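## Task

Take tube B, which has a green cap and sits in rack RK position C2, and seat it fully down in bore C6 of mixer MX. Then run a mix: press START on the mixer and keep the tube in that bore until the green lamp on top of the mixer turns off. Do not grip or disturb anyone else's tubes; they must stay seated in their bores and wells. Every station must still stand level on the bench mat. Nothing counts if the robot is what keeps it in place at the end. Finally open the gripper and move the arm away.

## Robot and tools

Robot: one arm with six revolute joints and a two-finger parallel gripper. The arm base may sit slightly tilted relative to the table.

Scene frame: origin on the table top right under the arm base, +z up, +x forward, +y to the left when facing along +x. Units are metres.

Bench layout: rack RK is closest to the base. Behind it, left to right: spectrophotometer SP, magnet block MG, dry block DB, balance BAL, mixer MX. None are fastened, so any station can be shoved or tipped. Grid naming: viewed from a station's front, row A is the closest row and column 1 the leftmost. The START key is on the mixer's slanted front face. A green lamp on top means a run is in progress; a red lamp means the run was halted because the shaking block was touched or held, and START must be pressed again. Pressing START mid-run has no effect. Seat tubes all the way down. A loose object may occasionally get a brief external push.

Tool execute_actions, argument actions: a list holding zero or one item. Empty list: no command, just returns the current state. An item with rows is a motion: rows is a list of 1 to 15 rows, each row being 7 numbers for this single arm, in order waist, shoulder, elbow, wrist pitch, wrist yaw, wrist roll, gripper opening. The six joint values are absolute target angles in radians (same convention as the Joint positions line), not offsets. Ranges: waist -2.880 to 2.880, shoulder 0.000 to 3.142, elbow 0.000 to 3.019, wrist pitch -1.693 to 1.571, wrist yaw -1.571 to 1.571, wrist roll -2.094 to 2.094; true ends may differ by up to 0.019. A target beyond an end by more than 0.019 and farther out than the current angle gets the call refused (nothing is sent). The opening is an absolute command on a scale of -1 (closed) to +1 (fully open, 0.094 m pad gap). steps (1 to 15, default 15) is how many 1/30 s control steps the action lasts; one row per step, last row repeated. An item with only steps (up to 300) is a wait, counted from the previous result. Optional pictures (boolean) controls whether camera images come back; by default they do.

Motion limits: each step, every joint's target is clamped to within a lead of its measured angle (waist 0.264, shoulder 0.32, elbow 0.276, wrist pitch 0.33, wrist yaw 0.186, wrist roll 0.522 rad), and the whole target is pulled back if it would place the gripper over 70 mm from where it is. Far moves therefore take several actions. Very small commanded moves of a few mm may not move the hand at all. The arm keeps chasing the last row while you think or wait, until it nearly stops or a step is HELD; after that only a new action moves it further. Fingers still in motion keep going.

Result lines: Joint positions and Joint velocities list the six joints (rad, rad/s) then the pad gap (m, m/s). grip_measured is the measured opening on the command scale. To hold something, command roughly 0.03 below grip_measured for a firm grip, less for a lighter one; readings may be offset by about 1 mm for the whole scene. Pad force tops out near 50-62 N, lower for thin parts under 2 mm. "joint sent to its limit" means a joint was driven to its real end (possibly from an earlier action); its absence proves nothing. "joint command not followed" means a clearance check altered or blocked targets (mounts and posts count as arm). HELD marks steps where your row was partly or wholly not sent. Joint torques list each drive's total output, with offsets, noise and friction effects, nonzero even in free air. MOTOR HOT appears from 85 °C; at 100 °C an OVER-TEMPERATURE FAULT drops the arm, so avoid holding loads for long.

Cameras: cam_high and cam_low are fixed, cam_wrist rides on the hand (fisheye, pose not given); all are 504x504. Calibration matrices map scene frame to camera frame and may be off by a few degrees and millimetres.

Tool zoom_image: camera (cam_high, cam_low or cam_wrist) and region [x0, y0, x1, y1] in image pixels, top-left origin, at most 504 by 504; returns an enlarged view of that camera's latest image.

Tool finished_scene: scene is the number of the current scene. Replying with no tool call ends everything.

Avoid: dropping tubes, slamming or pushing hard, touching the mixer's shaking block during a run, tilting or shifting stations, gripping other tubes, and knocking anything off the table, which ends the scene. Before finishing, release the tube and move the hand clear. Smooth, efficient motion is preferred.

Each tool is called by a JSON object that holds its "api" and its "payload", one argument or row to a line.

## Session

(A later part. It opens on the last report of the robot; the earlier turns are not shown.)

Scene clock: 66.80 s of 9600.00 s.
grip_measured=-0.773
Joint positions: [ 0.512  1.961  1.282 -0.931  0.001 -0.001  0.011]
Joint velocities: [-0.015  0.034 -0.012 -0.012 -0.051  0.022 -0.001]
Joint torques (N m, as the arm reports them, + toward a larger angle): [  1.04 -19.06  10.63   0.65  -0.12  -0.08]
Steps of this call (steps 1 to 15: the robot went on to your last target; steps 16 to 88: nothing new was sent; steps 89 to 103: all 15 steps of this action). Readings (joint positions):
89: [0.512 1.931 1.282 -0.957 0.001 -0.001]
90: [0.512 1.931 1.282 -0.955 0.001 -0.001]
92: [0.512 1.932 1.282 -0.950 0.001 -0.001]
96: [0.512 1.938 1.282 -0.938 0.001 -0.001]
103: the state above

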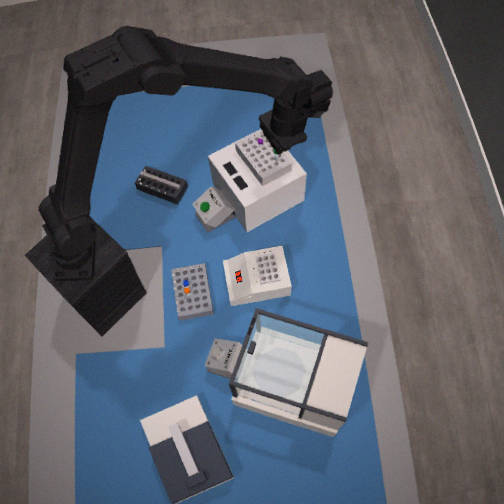

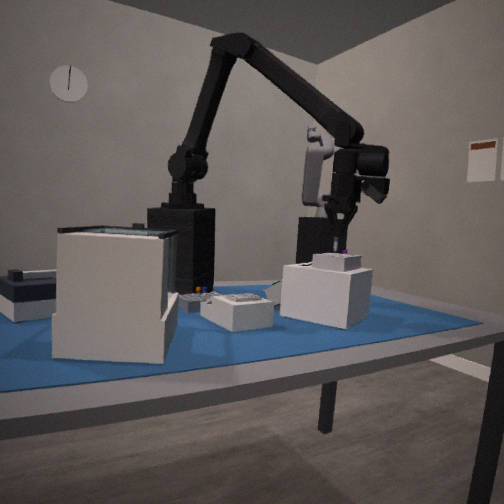

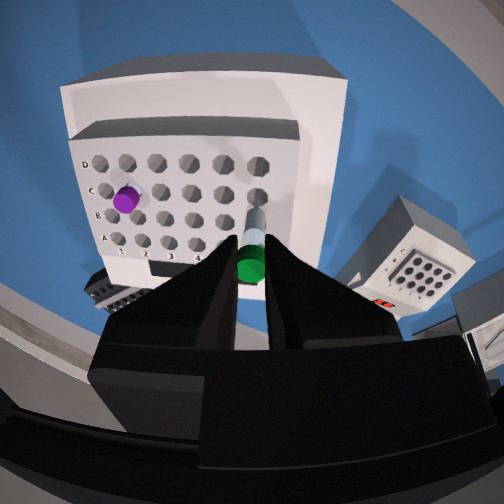

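{"api": "execute_actions", "payload": {
  "actions": [
    {"rows":[[0.518,1.967,1.325,-0.908,0,-0.01,-0.79],[0.518,1.968,1.325,-0.903,0,-0.01,-0.79],[0.518,1.97,1.325,-0.899,0,-0.01,-0.79],[0.518,1.972,1.325,-0.896,0,-0.01,-0.79],[0.518,1.974,1.325,-0.894,0,-0.01,-0.79],[0.518,1.976,1.325,-0.892,0,-0.01,-0.79]],"steps":15}
  ]
}}

{"api": "zoom_image", "payload": {
  "camera": "cam_low",
  "region": [290,180,390,280]
}}

{"api": "zoom_image", "payload": {
  "camera": "cam_wrist",
  "region": [200,150,320,270]
}}

Scene clock: 70.20 s of 9600.00 s.
grip_measured=-0.773
Joint positions: [ 0.512  1.966  1.282 -0.909  0.001 -0.001  0.011]
Joint velocities: [-0.015 -0.015 -0.012  0.007 -0.037  0.007  0.   ]
Joint torques (N m, as the arm reports them, + toward a larger angle): [  0.81 -19.06  10.65   0.68  -0.12  -0.07]
Steps of this call (steps 1 to 15: the robot went on to your last target; steps 16 to 87: nothing new was sent; steps 88 to 102: all 15 steps of this action). Readings (joint positions):
88: [0.512 1.962 1.282 -0.929 0.001 -0.001]
89: [0.512 1.962 1.282 -0.927 0.001 -0.001]
91: [0.512 1.962 1.282 -0.920 0.001 -0.001]
95: [0.512 1.963 1.282 -0.910 0.001 -0.001]
102: the state above

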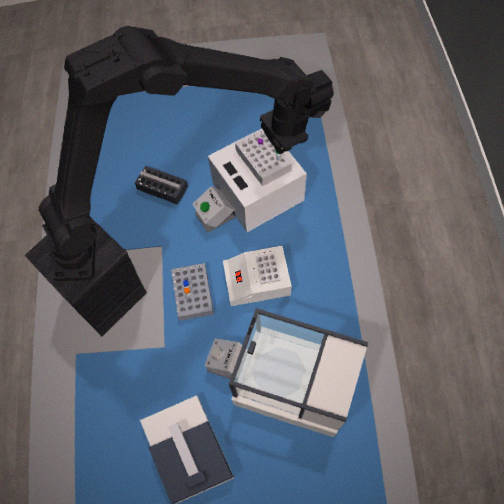

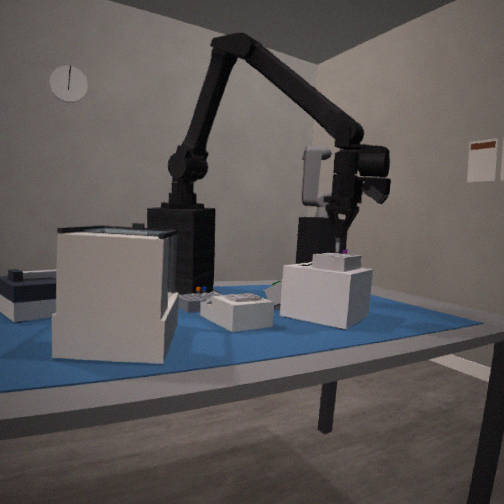

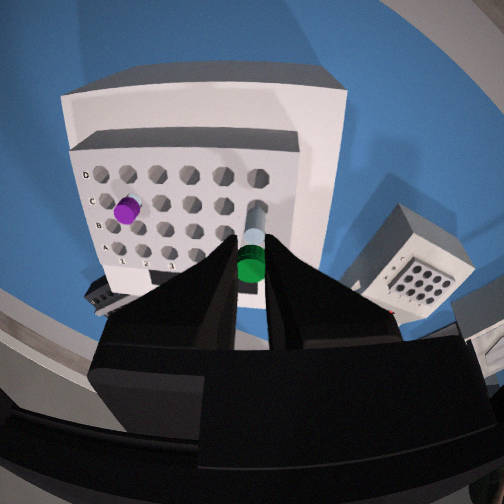

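Region (290, 180, 390, 280) of cam_low's 504x504 image, scaled by 5.040, with more detail than that image has.

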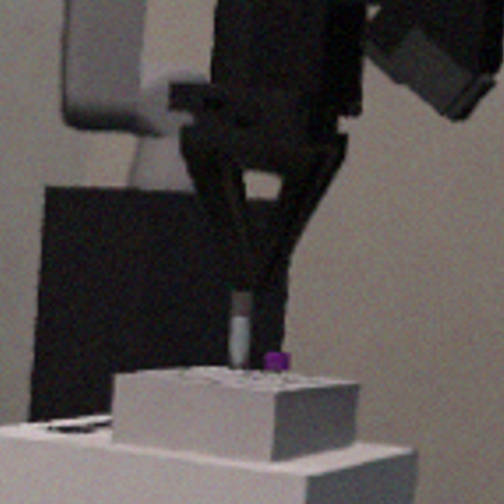

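Region (200, 150, 320, 270) of cam_wrist's 504x504 image, scaled by 4.200, with more detail than that image has.

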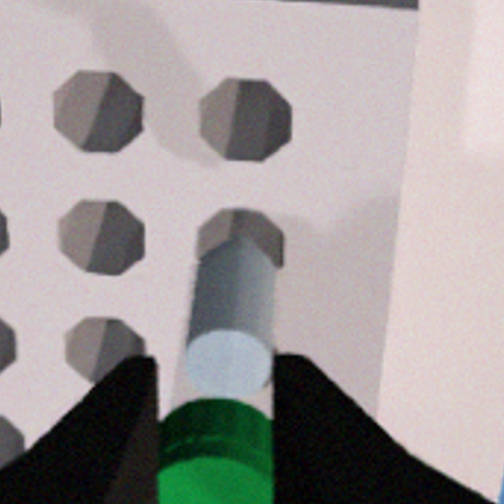

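{"api": "execute_actions", "payload": {
  "actions": [
    {"rows":[[0.505,1.978,1.325,-0.891,0,-0.01,-0.79],[0.501,1.98,1.325,-0.89,0,-0.01,-0.79],[0.501,1.982,1.325,-0.889,0,-0.01,-0.79],[0.505,1.984,1.325,-0.888,0,-0.01,-0.79],[0.508,1.986,1.325,-0.887,0,-0.01,-0.79],[0.508,1.988,1.325,-0.886,0,-0.01,-0.79],[0.508,1.99,1.325,-0.885,0,-0.01,-0.79]],"steps":15}
  ]
}}

{"api": "zoom_image", "payload": {
  "camera": "cam_low",
  "region": [290,180,390,280]
}}

{"api": "zoom_image", "payload": {
  "camera": "cam_wrist",
  "region": [200,150,320,270]
}}

Scene clock: 73.33 s of 9600.00 s.
grip_measured=-0.773
Joint positions: [ 0.512  1.982  1.282 -0.902  0.001 -0.001  0.011]
Joint velocities: [-0.005 -0.005  0.017 -0.007 -0.037 -0.037  0.   ]
Joint torques (N m, as the arm reports them, + toward a larger angle): [ -0.04 -18.91  10.54   0.67  -0.12  -0.07]
Steps of this call (steps 1 to 15: the robot went on to your last target; steps 16 to 79: nothing new was sent; steps 80 to 94: all 15 steps of this action). Readings (joint positions):
80: [0.512 1.966 1.282 -0.909 0.001 -0.001]
81: [0.512 1.966 1.282 -0.909 0.001 -0.001]
83: [0.512 1.967 1.282 -0.907 0.001 -0.001]
87: [0.512 1.975 1.282 -0.903 0.001 -0.001]
94: the state above

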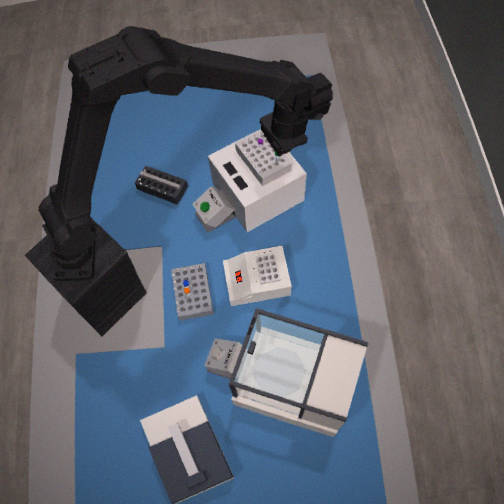

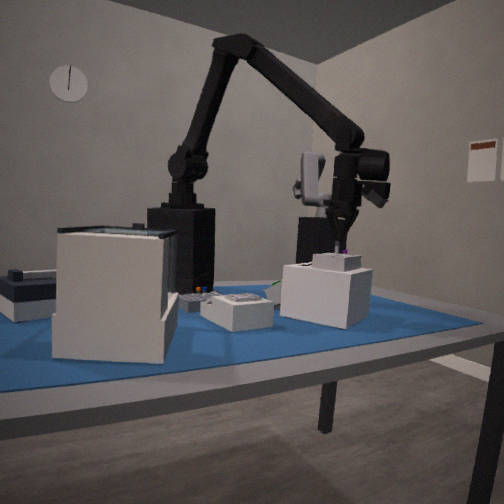

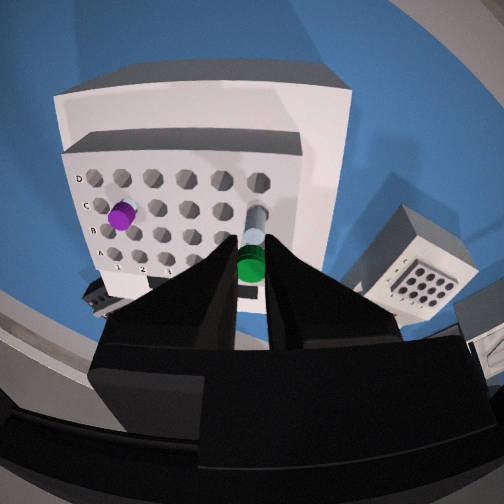

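Region (290, 180, 390, 280) of cam_low's 504x504 image, scaled by 5.040, with more detail than that image has.

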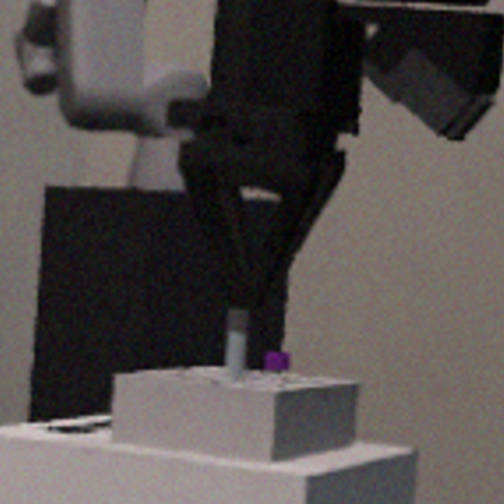

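Region (200, 150, 320, 270) of cam_wrist's 504x504 image, scaled by 4.200, with more detail than that image has.

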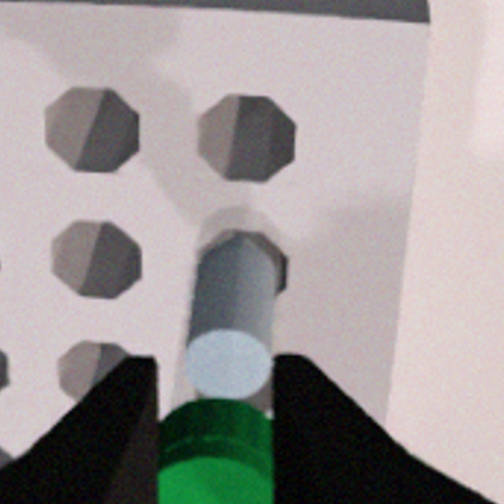

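At the rim. Nudge 1 mm right and slightly forward.

{"api": "execute_actions", "payload": {
  "actions": [
    {"rows":[[0.5,1.985,1.325,-0.883,0,-0.01,-0.79],[0.497,1.985,1.325,-0.881,0,-0.01,-0.79]],"steps":12}
  ]
}}

{"api": "zoom_image", "payload": {
  "camera": "cam_wrist",
  "region": [200,150,320,270]
}}

Scene clock: 75.37 s of 9600.00 s.
grip_measured=-0.773
Joint positions: [ 0.512  1.982  1.282 -0.898  0.001 -0.001  0.011]
Joint velocities: [ 0.005 -0.005 -0.007 -0.002  0.022  0.022  0.   ]
Joint torques (N m, as the arm reports them, + toward a larger angle): [ -1.07 -20.06  10.59   0.63  -0.13  -0.08]
Steps of this call (steps 1 to 15: the robot went on to your last target; steps 16 to 49: nothing new was sent; steps 50 to 61: all 12 steps of this action). Readings (joint positions):
50: [0.512 1.982 1.282 -0.902 0.001 -0.001]
51: [0.512 1.982 1.282 -0.901 0.001 -0.001]
53: [0.512 1.982 1.282 -0.899 0.001 -0.001]
57: [0.512 1.982 1.282 -0.898 0.001 -0.001]
61: the state above

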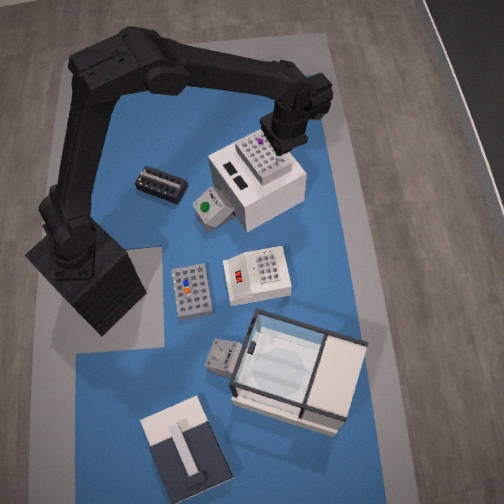

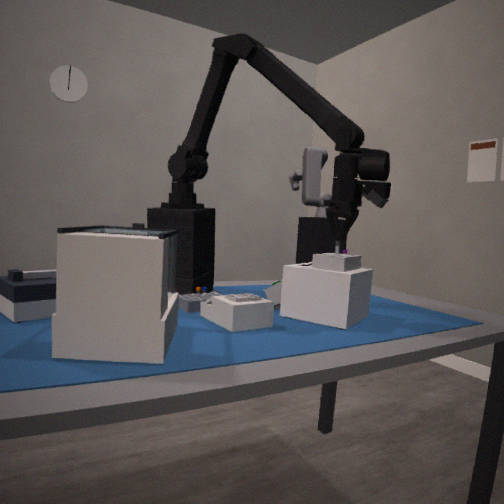

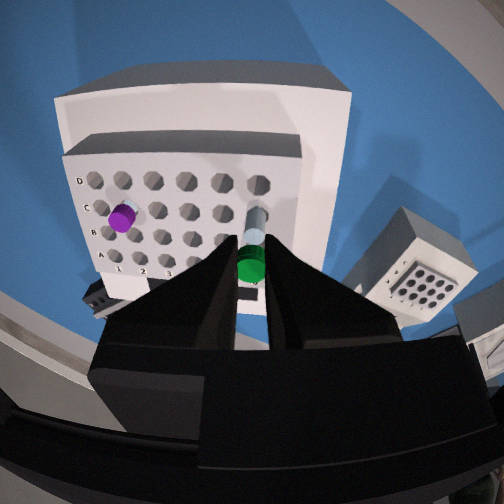

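Region (200, 150, 320, 270) of cam_wrist's 504x504 image, scaled by 4.200, with more detail than that image has.

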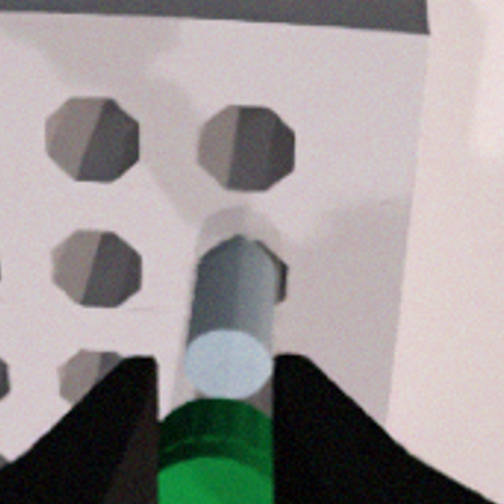

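{"api": "execute_actions", "payload": {
  "actions": [
    {"rows":[[0.493,1.985,1.325,-0.881,0,-0.01,-0.79],[0.493,1.985,1.325,-0.881,0,-0.01,-0.79],[0.493,1.985,1.325,-0.881,0,-0.01,-0.79],[0.493,1.985,1.325,-0.881,0,-0.01,-0.79],[0.493,1.988,1.325,-0.881,0,-0.01,-0.79],[0.493,1.991,1.325,-0.881,0,-0.01,-0.79],[0.493,1.994,1.325,-0.881,0,-0.01,-0.79],[0.493,1.997,1.325,-0.88,0,-0.01,-0.79],[0.493,2.0,1.325,-0.879,0,-0.01,-0.79],[0.493,2.002,1.325,-0.878,0,-0.01,-0.79]],"steps":15}
  ]
}}

{"api": "zoom_image", "payload": {
  "camera": "cam_wrist",
  "region": [200,150,320,270]
}}

Scene clock: 78.73 s of 9600.00 s.
grip_measured=-0.773
Joint positions: [ 0.509  1.985  1.285 -0.897  0.001 -0.001  0.011]
Joint velocities: [ 0.005 -0.024 -0.007 -0.002 -0.037  0.037 -0.001]
Joint torques (N m, as the arm reports them, + toward a larger angle): [ -1.15 -18.54  10.38   0.87  -0.1   -0.07]
Steps of this call (steps 1 to 15: the robot went on to your last target; steps 16 to 86: nothing new was sent; steps 87 to 101: all 15 steps of this action). Readings (joint positions):
87: [0.512 1.982 1.282 -0.898 0.001 -0.001]
88: [0.511 1.982 1.282 -0.898 0.001 -0.001]
90: [0.511 1.982 1.282 -0.898 0.001 -0.001]
94: [0.509 1.983 1.282 -0.898 0.001 -0.001]
101: the state above

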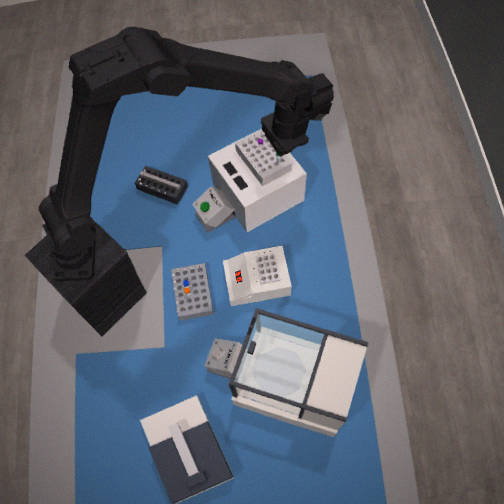

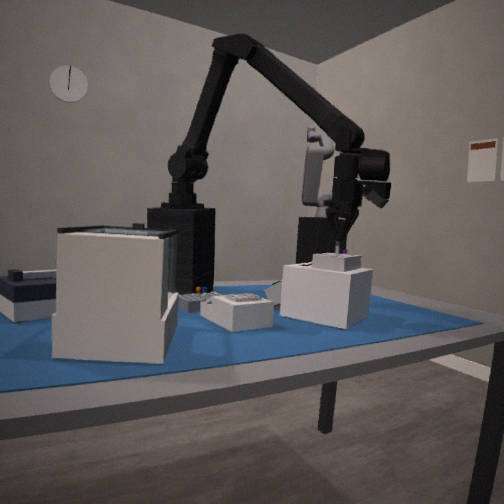

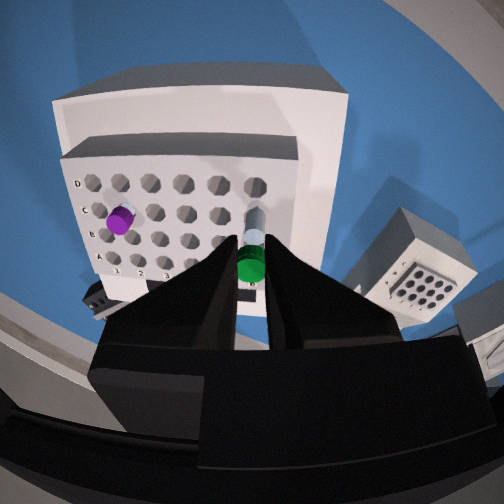

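Region (200, 150, 320, 270) of cam_wrist's 504x504 image, scaled by 4.200, with more detail than that image has.

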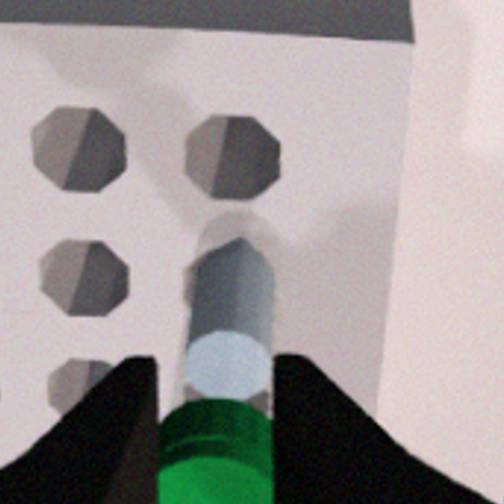

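{"api": "execute_actions", "payload": {
  "actions": [
    {"rows":[[0.505,1.98,1.325,-0.9,0,-0.01,-0.79],[0.515,1.975,1.325,-0.91,0,-0.01,-0.79],[0.522,1.975,1.325,-0.918,0,-0.01,-0.79],[0.525,1.975,1.325,-0.921,0,-0.01,-0.79]],"steps":12}
  ]
}}

{"api": "zoom_image", "payload": {
  "camera": "cam_wrist",
  "region": [200,150,320,270]
}}

Scene clock: 81.73 s of 9600.00 s.
grip_measured=-0.773
Joint positions: [ 0.509  1.985  1.285 -0.905  0.001 -0.001  0.011]
Joint velocities: [-0.005 -0.015 -0.022 -0.002 -0.037  0.007 -0.   ]
Joint torques (N m, as the arm reports them, + toward a larger angle): [  1.59 -20.79  10.35  -0.43  -0.13  -0.09]
Steps of this call (steps 1 to 15: the robot went on to your last target; steps 16 to 78: nothing new was sent; steps 79 to 90: all 12 steps of this action). Readings (joint positions):
79: [0.509 1.985 1.285 -0.897 0.001 -0.001]
80: [0.509 1.985 1.285 -0.897 0.001 -0.001]
82: [0.509 1.985 1.285 -0.901 0.001 -0.001]
86: [0.509 1.985 1.285 -0.905 0.001 -0.001]
90: the state above

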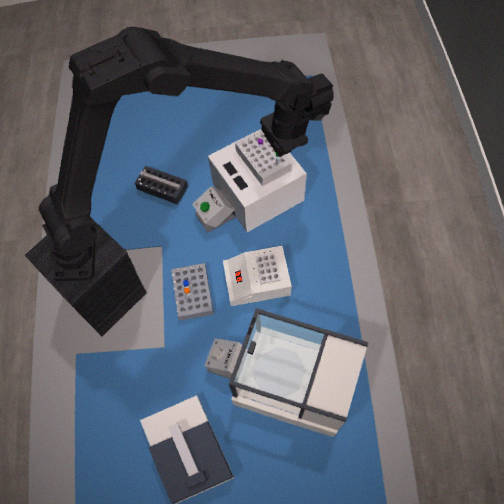

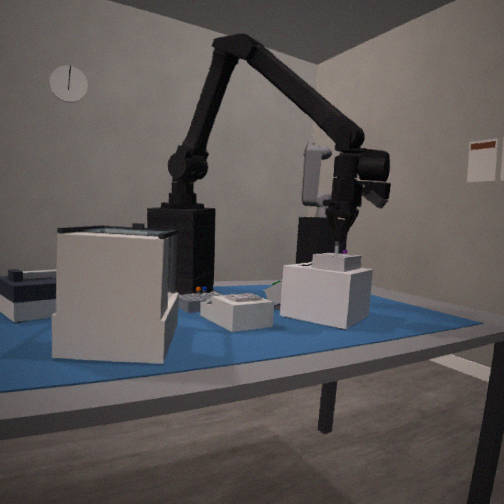

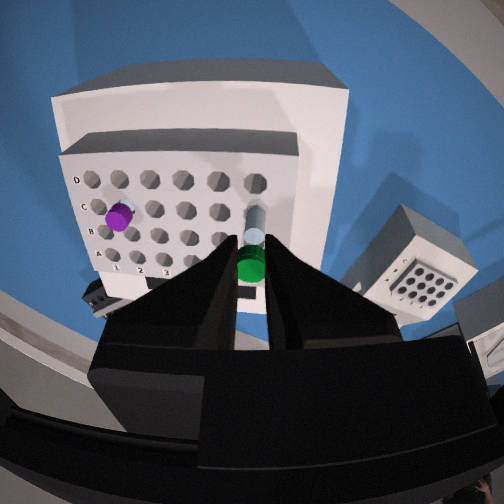

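Region (200, 150, 320, 270) of cam_wrist's 504x504 image, scaled by 4.200, with more detail than that image has.

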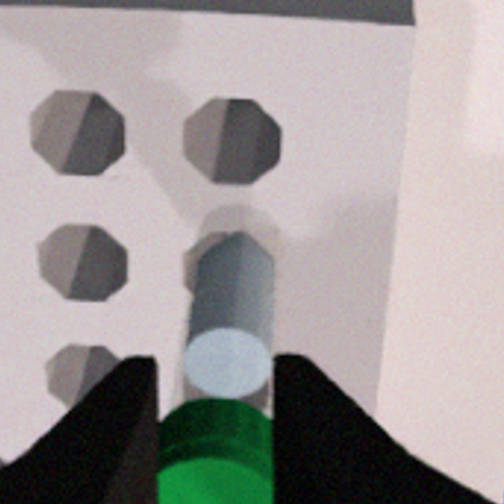

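{"api": "execute_actions", "payload": {
  "actions": [
    {"rows":[[0.527,1.98,1.325,-0.91,0,-0.01,-0.79],[0.527,1.986,1.325,-0.9,0,-0.01,-0.79],[0.527,1.99,1.325,-0.895,0,-0.01,-0.79],[0.527,1.993,1.325,-0.892,0,-0.01,-0.79],[0.527,1.996,1.325,-0.89,0,-0.01,-0.79],[0.527,1.999,1.325,-0.889,0,-0.01,-0.79],[0.527,2.002,1.325,-0.888,0,-0.01,-0.79],[0.527,2.005,1.325,-0.887,0,-0.01,-0.79]],"steps":15}
  ]
}}

{"api": "zoom_image", "payload": {
  "camera": "cam_wrist",
  "region": [200,150,320,270]
}}

Scene clock: 84.87 s of 9600.00 s.
grip_measured=-0.773
Joint positions: [ 0.509  1.986  1.287 -0.905  0.001 -0.001  0.011]
Joint velocities: [-0.015  0.005 -0.007 -0.017  0.022  0.051 -0.   ]
Joint torques (N m, as the arm reports them, + toward a larger angle): [  1.81 -18.69  10.22   0.7   -0.12  -0.08]
Steps of this call (steps 1 to 15: the robot went on to your last target; steps 16 to 79: nothing new was sent; steps 80 to 94: all 15 steps of this action). Readings (joint positions):
80: [0.509 1.985 1.285 -0.905 0.001 -0.001]
81: [0.509 1.985 1.285 -0.905 0.001 -0.001]
83: [0.509 1.985 1.285 -0.905 0.001 -0.001]
87: [0.509 1.985 1.285 -0.905 0.001 -0.001]
94: the state above

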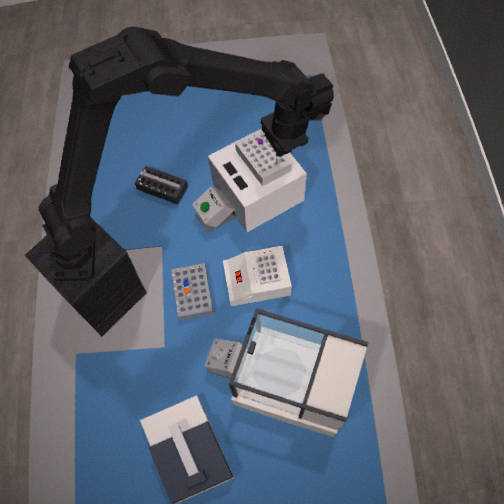

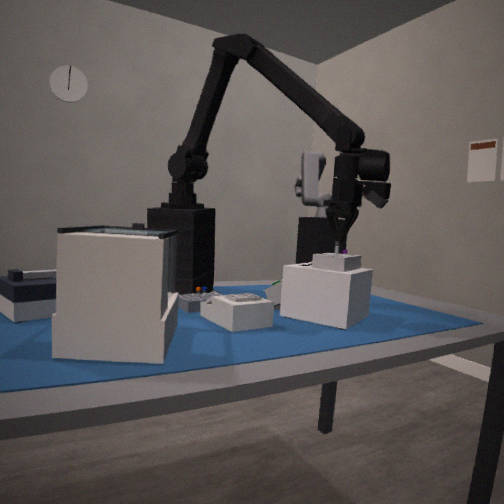

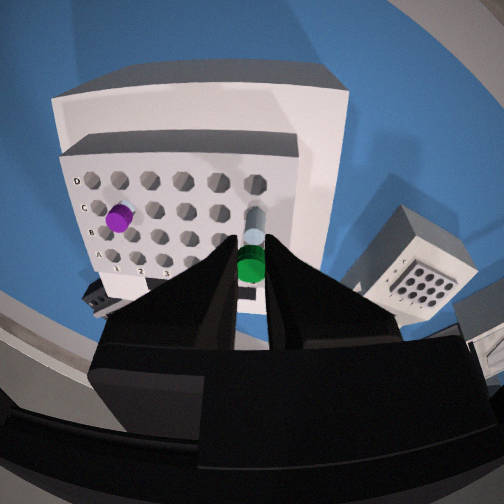

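Region (200, 150, 320, 270) of cam_wrist's 504x504 image, scaled by 4.200, with more detail than that image has.

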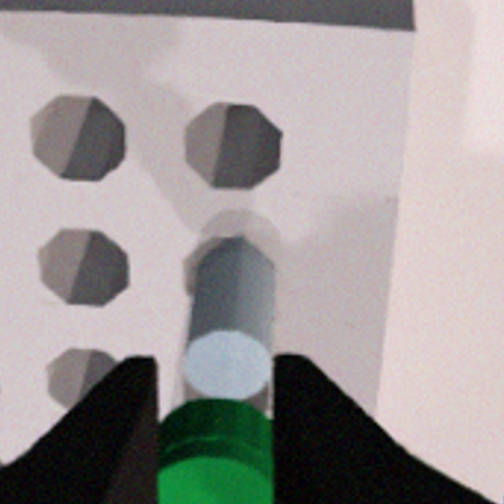

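Unload, nudge left and back a bit.

{"api": "execute_actions", "payload": {
  "actions": [
    {"rows":[[0.52,1.98,1.318,-0.91,0,-0.01,-0.79],[0.52,1.97,1.318,-0.92,0,-0.01,-0.79],[0.525,1.965,1.318,-0.925,0,-0.01,-0.79],[0.529,1.965,1.318,-0.925,0,-0.01,-0.79]],"steps":12}
  ]
}}

{"api": "zoom_image", "payload": {
  "camera": "cam_wrist",
  "region": [200,150,320,270]
}}

Scene clock: 87.00 s of 9600.00 s.
grip_measured=-0.773
Joint positions: [ 0.511  1.986  1.287 -0.91   0.001 -0.001  0.011]
Joint velocities: [ 0.005 -0.005 -0.002 -0.007 -0.081 -0.037 -0.001]
Joint torques (N m, as the arm reports them, + toward a larger angle): [  1.9  -22.     9.64  -0.47  -0.13  -0.08]
Steps of this call (steps 1 to 15: the robot went on to your last target; steps 16 to 52: nothing new was sent; steps 53 to 64: all 12 steps of this action). Readings (joint positions):
53: [0.509 1.986 1.287 -0.905 0.001 -0.001]
54: [0.509 1.986 1.287 -0.905 0.001 -0.001]
56: [0.509 1.986 1.287 -0.908 0.001 -0.001]
60: [0.510 1.986 1.287 -0.910 0.001 -0.001]
64: the state above

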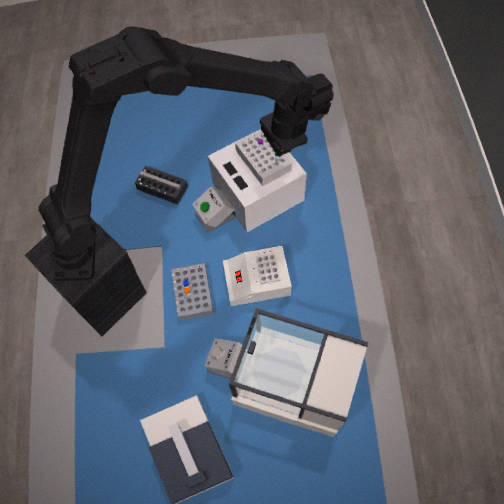

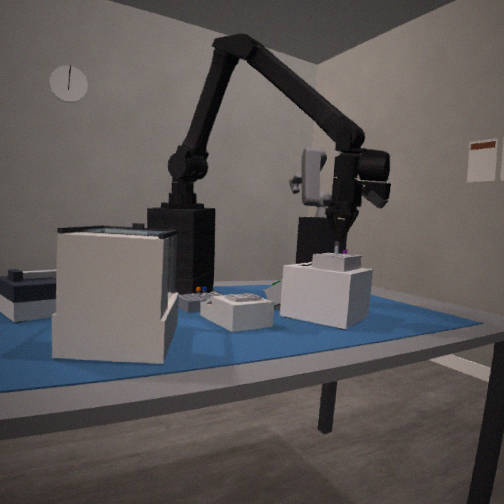

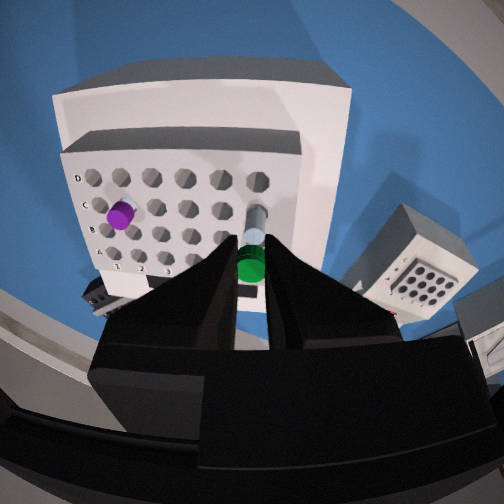

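Region (200, 150, 320, 270) of cam_wrist's 504x504 image, scaled by 4.200, with more detail than that image has.

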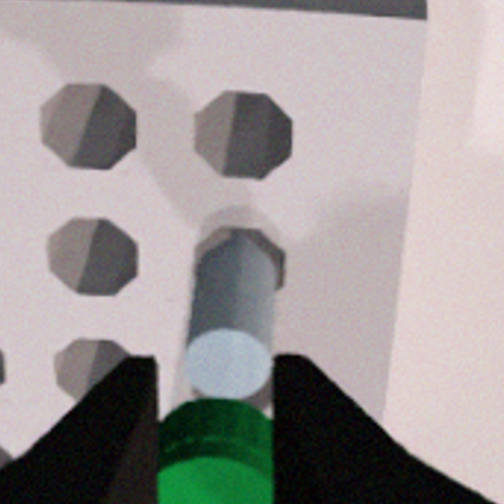

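{"api": "execute_actions", "payload": {
  "actions": [
    {"rows":[[0.511,1.975,1.318,-0.915,0,-0.01,-0.79],[0.511,1.985,1.318,-0.905,0,-0.01,-0.79],[0.511,1.99,1.318,-0.9,0,-0.01,-0.79],[0.511,1.993,1.318,-0.897,0,-0.01,-0.79],[0.511,1.996,1.318,-0.895,0,-0.01,-0.79],[0.511,1.999,1.318,-0.894,0,-0.01,-0.79],[0.511,2.002,1.318,-0.893,0,-0.01,-0.79],[0.511,2.005,1.318,-0.892,0,-0.01,-0.79]],"steps":15}
  ]
}}

{"api": "zoom_image", "payload": {
  "camera": "cam_wrist",
  "region": [200,150,320,270]
}}

Scene clock: 89.77 s of 9600.00 s.
grip_measured=-0.773
Joint positions: [ 0.511  1.987  1.287 -0.91   0.001 -0.001  0.011]
Joint velocities: [-0.015  0.005 -0.007  0.017  0.007 -0.081 -0.   ]
Joint torques (N m, as the arm reports them, + toward a larger angle): [  0.17 -18.22   9.59   0.69  -0.13  -0.06]
Steps of this call (steps 1 to 15: the robot went on to your last target; steps 16 to 68: nothing new was sent; steps 69 to 83: all 15 steps of this action). Readings (joint positions):
69: [0.511 1.986 1.287 -0.910 0.001 -0.001]
70: [0.511 1.986 1.287 -0.910 0.001 -0.001]
72: [0.511 1.986 1.287 -0.910 0.001 -0.001]
76: [0.511 1.987 1.287 -0.910 0.001 -0.001]
83: the state above

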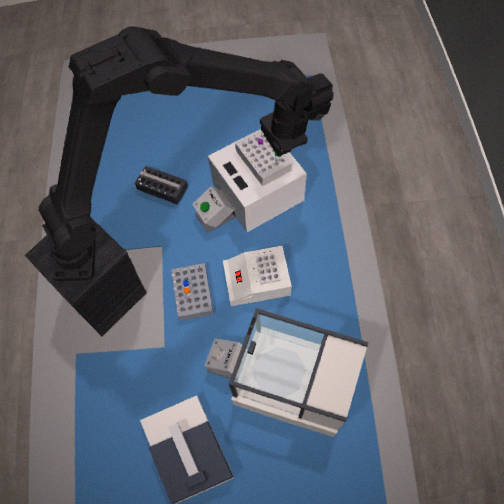

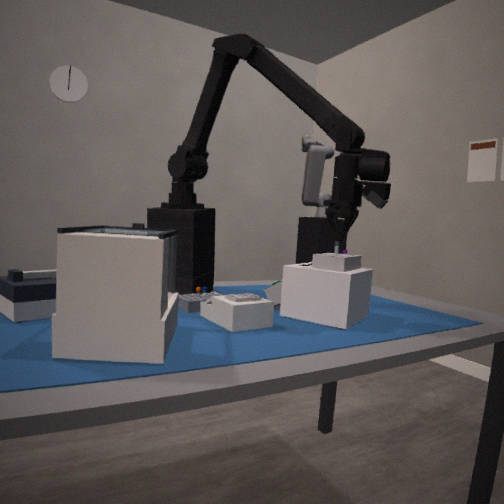

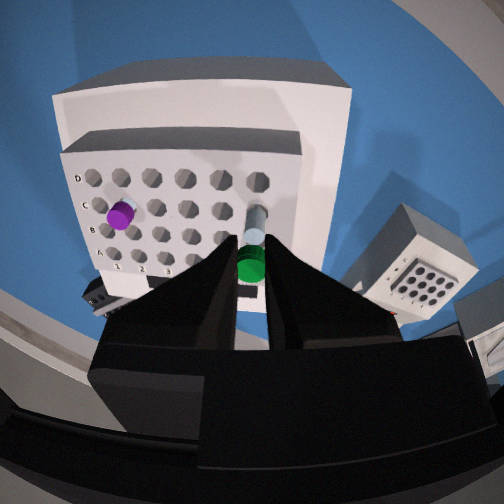

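Region (200, 150, 320, 270) of cam_wrist's 504x504 image, scaled by 4.200, with more detail than that image has.

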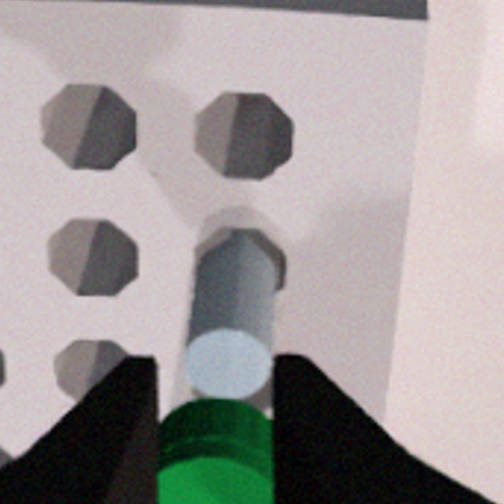

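{"api": "execute_actions", "payload": {
  "actions": [
    {"rows":[[0.5,2.002,1.318,-0.891,0,-0.01,-0.79],[0.496,2.002,1.318,-0.89,0,-0.01,-0.79],[0.494,2.002,1.318,-0.889,0,-0.01,-0.79],[0.493,2.002,1.318,-0.888,0,-0.01,-0.79],[0.493,2.004,1.318,-0.887,0,-0.01,-0.79],[0.493,2.006,1.318,-0.887,0,-0.01,-0.79]],"steps":15}
  ]
}}

{"api": "zoom_image", "payload": {
  "camera": "cam_wrist",
  "region": [200,150,320,270]
}}

Scene clock: 92.27 s of 9600.00 s.
grip_measured=-0.773
Joint positions: [ 0.511  1.987  1.287 -0.908  0.001 -0.001  0.011]
Joint velocities: [-0.034 -0.005  0.007  0.012  0.037 -0.037  0.001]
Joint torques (N m, as the arm reports them, + toward a larger angle): [ -1.31 -18.12   9.66   0.8   -0.12  -0.08]
Steps of this call (steps 1 to 15: the robot went on to your last target; steps 16 to 60: nothing new was sent; steps 61 to 75: all 15 steps of this action). Readings (joint positions):
61: [0.511 1.987 1.287 -0.910 0.001 -0.001]
62: [0.511 1.987 1.287 -0.910 0.001 -0.001]
64: [0.511 1.987 1.287 -0.909 0.001 -0.001]
68: [0.511 1.987 1.287 -0.908 0.001 -0.001]
75: the state above

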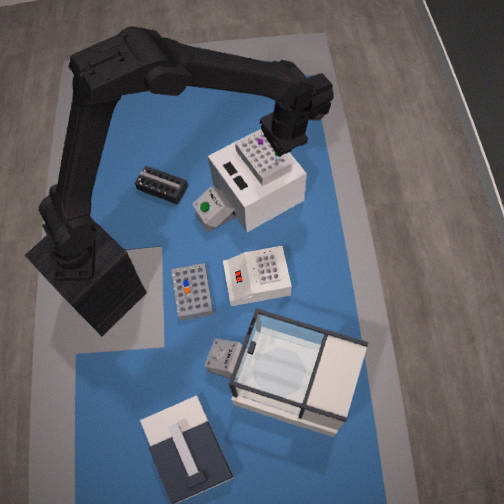

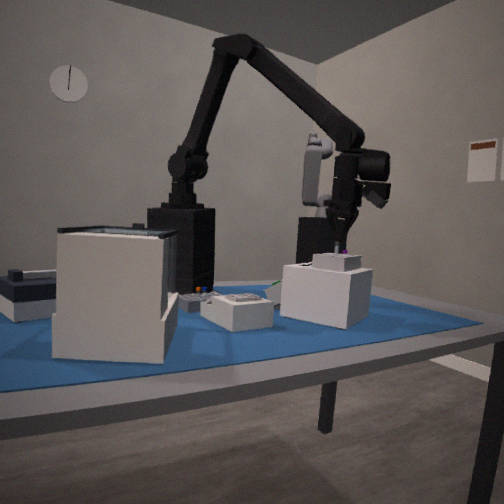

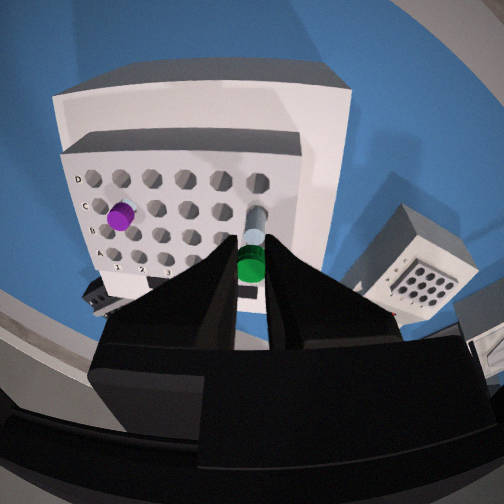

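Region (200, 150, 320, 270) of cam_wrist's 504x504 image, scaled by 4.200, with more detail than that image has.

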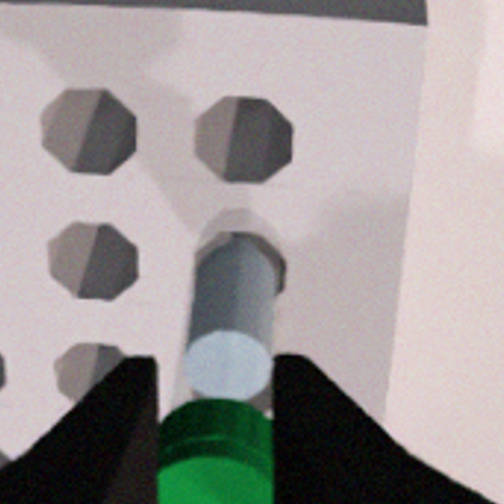

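{"api": "execute_actions", "payload": {
  "actions": [
    {"rows":[[0.492,2.008,1.318,-0.889,0,-0.01,-0.79],[0.491,2.01,1.318,-0.889,0,-0.01,-0.79],[0.490,2.012,1.318,-0.889,0,-0.01,-0.79],[0.490,2.012,1.318,-0.889,0,-0.01,-0.79],[0.490,2.012,1.318,-0.889,0,-0.01,-0.79],[0.490,2.014,1.318,-0.889,0,-0.01,-0.79],[0.495,2.016,1.318,-0.889,0,-0.01,-0.79]],"steps":15}
  ]
}}

{"api": "zoom_image", "payload": {
  "camera": "cam_wrist",
  "region": [200,150,320,270]
}}

Scene clock: 94.77 s of 9600.00 s.
grip_measured=-0.773
Joint positions: [ 0.51   1.987  1.287 -0.908 -0.001 -0.001  0.011]
Joint velocities: [-0.005 -0.005  0.012  0.007 -0.022 -0.037 -0.   ]
Joint torques (N m, as the arm reports them, + toward a larger angle): [ -0.89 -17.33   9.63   0.65  -0.05  -0.07]
Steps of this call (steps 1 to 15: the robot went on to your last target; steps 16 to 60: nothing new was sent; steps 61 to 75: all 15 steps of this action). Readings (joint positions):
61: [0.511 1.987 1.287 -0.908 0.001 -0.001]
62: [0.511 1.987 1.287 -0.908 0.001 -0.001]
64: [0.511 1.987 1.287 -0.908 -0.000 -0.001]
68: [0.510 1.987 1.287 -0.908 -0.001 -0.001]
75: the state above

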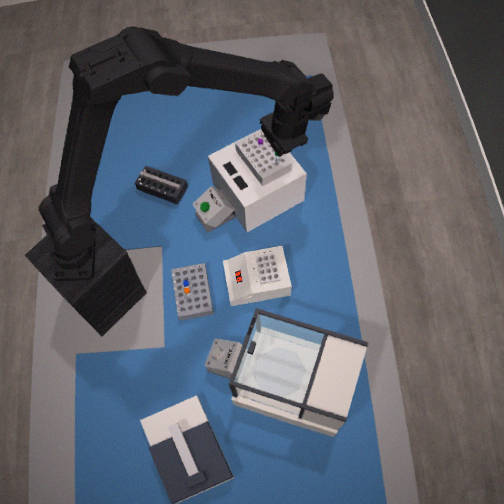

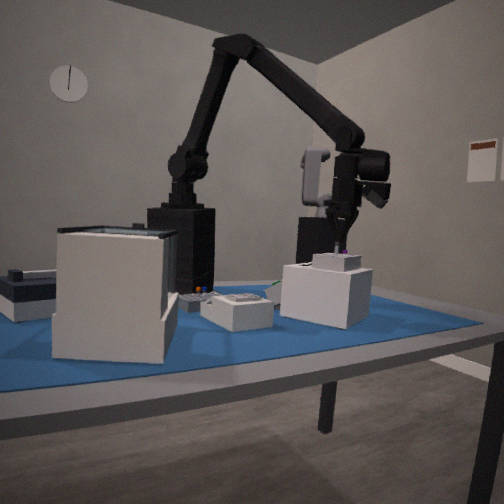

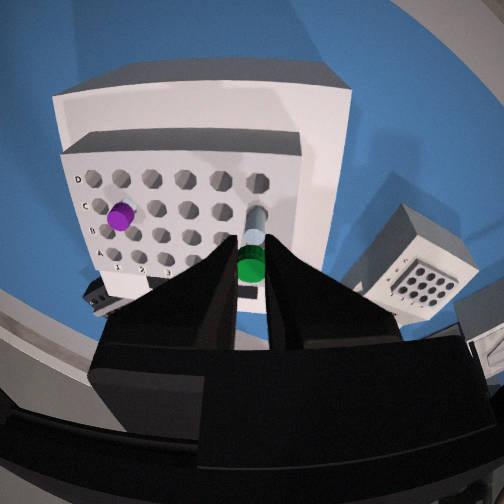

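Region (200, 150, 320, 270) of cam_wrist's 504x504 image, scaled by 4.200, with more detail than that image has.

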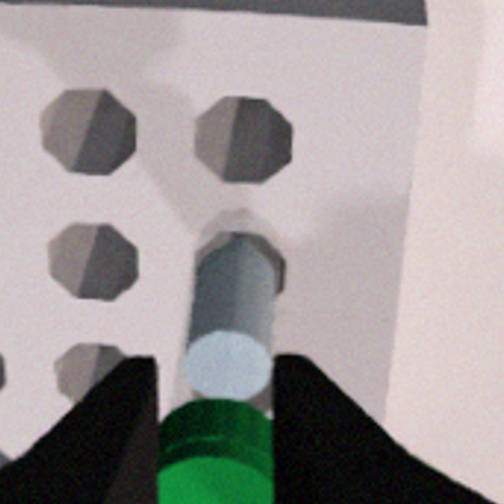

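{"api": "execute_actions", "payload": {
  "actions": [
    {"rows":[[0.505,1.99,1.318,-0.893,0,-0.01,-0.79],[0.505,1.98,1.318,-0.893,0.004,-0.01,-0.79],[0.505,1.975,1.318,-0.893,0.008,-0.01,-0.79],[0.505,1.975,1.318,-0.893,0.011,-0.01,-0.79]],"steps":12}
  ]
}}

{"api": "zoom_image", "payload": {
  "camera": "cam_wrist",
  "region": [200,150,320,270]
}}

Scene clock: 97.63 s of 9600.00 s.
grip_measured=-0.773
Joint positions: [ 0.51   1.986  1.287 -0.908  0.004 -0.001  0.011]
Joint velocities: [-0.015 -0.015 -0.002 -0.007  0.051  0.007  0.   ]
Joint torques (N m, as the arm reports them, + toward a larger angle): [ -0.15 -21.24   9.67   0.6    0.19  -0.08]
Steps of this call (steps 1 to 15: the robot went on to your last target; steps 16 to 74: nothing new was sent; steps 75 to 86: all 12 steps of this action). Readings (joint positions):
75: [0.510 1.987 1.287 -0.908 -0.001 -0.001]
76: [0.510 1.987 1.287 -0.908 -0.001 -0.001]
78: [0.510 1.986 1.287 -0.908 0.003 -0.001]
82: [0.510 1.986 1.287 -0.908 0.004 -0.001]
86: the state above

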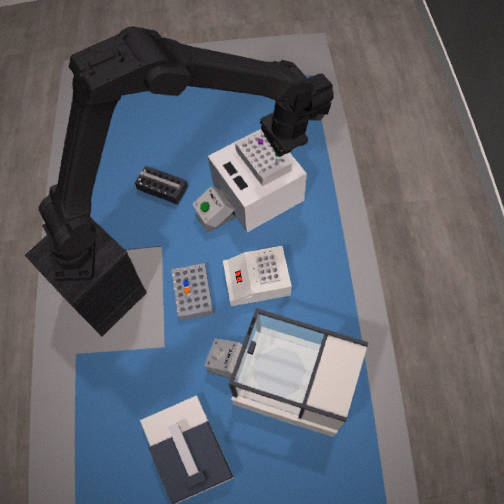

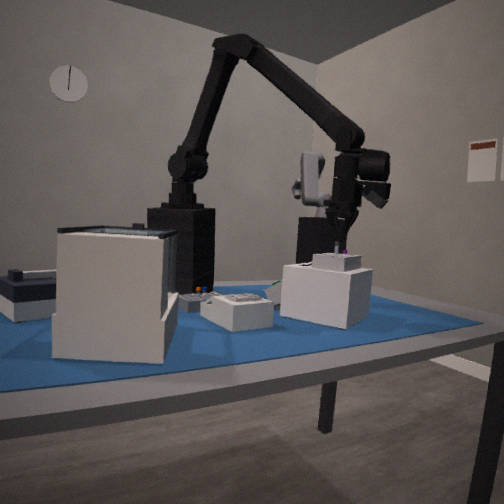

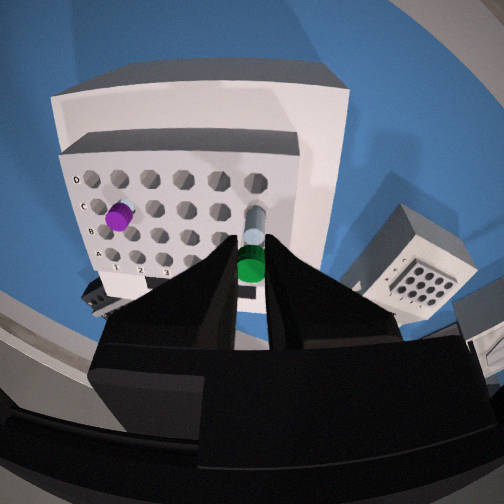

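Region (200, 150, 320, 270) of cam_wrist's 504x504 image, scaled by 4.200, with more detail than that image has.

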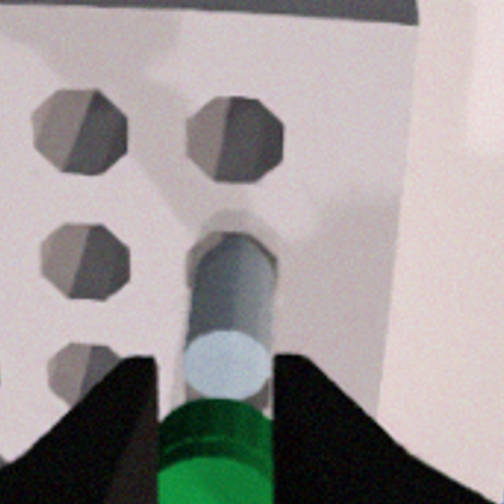

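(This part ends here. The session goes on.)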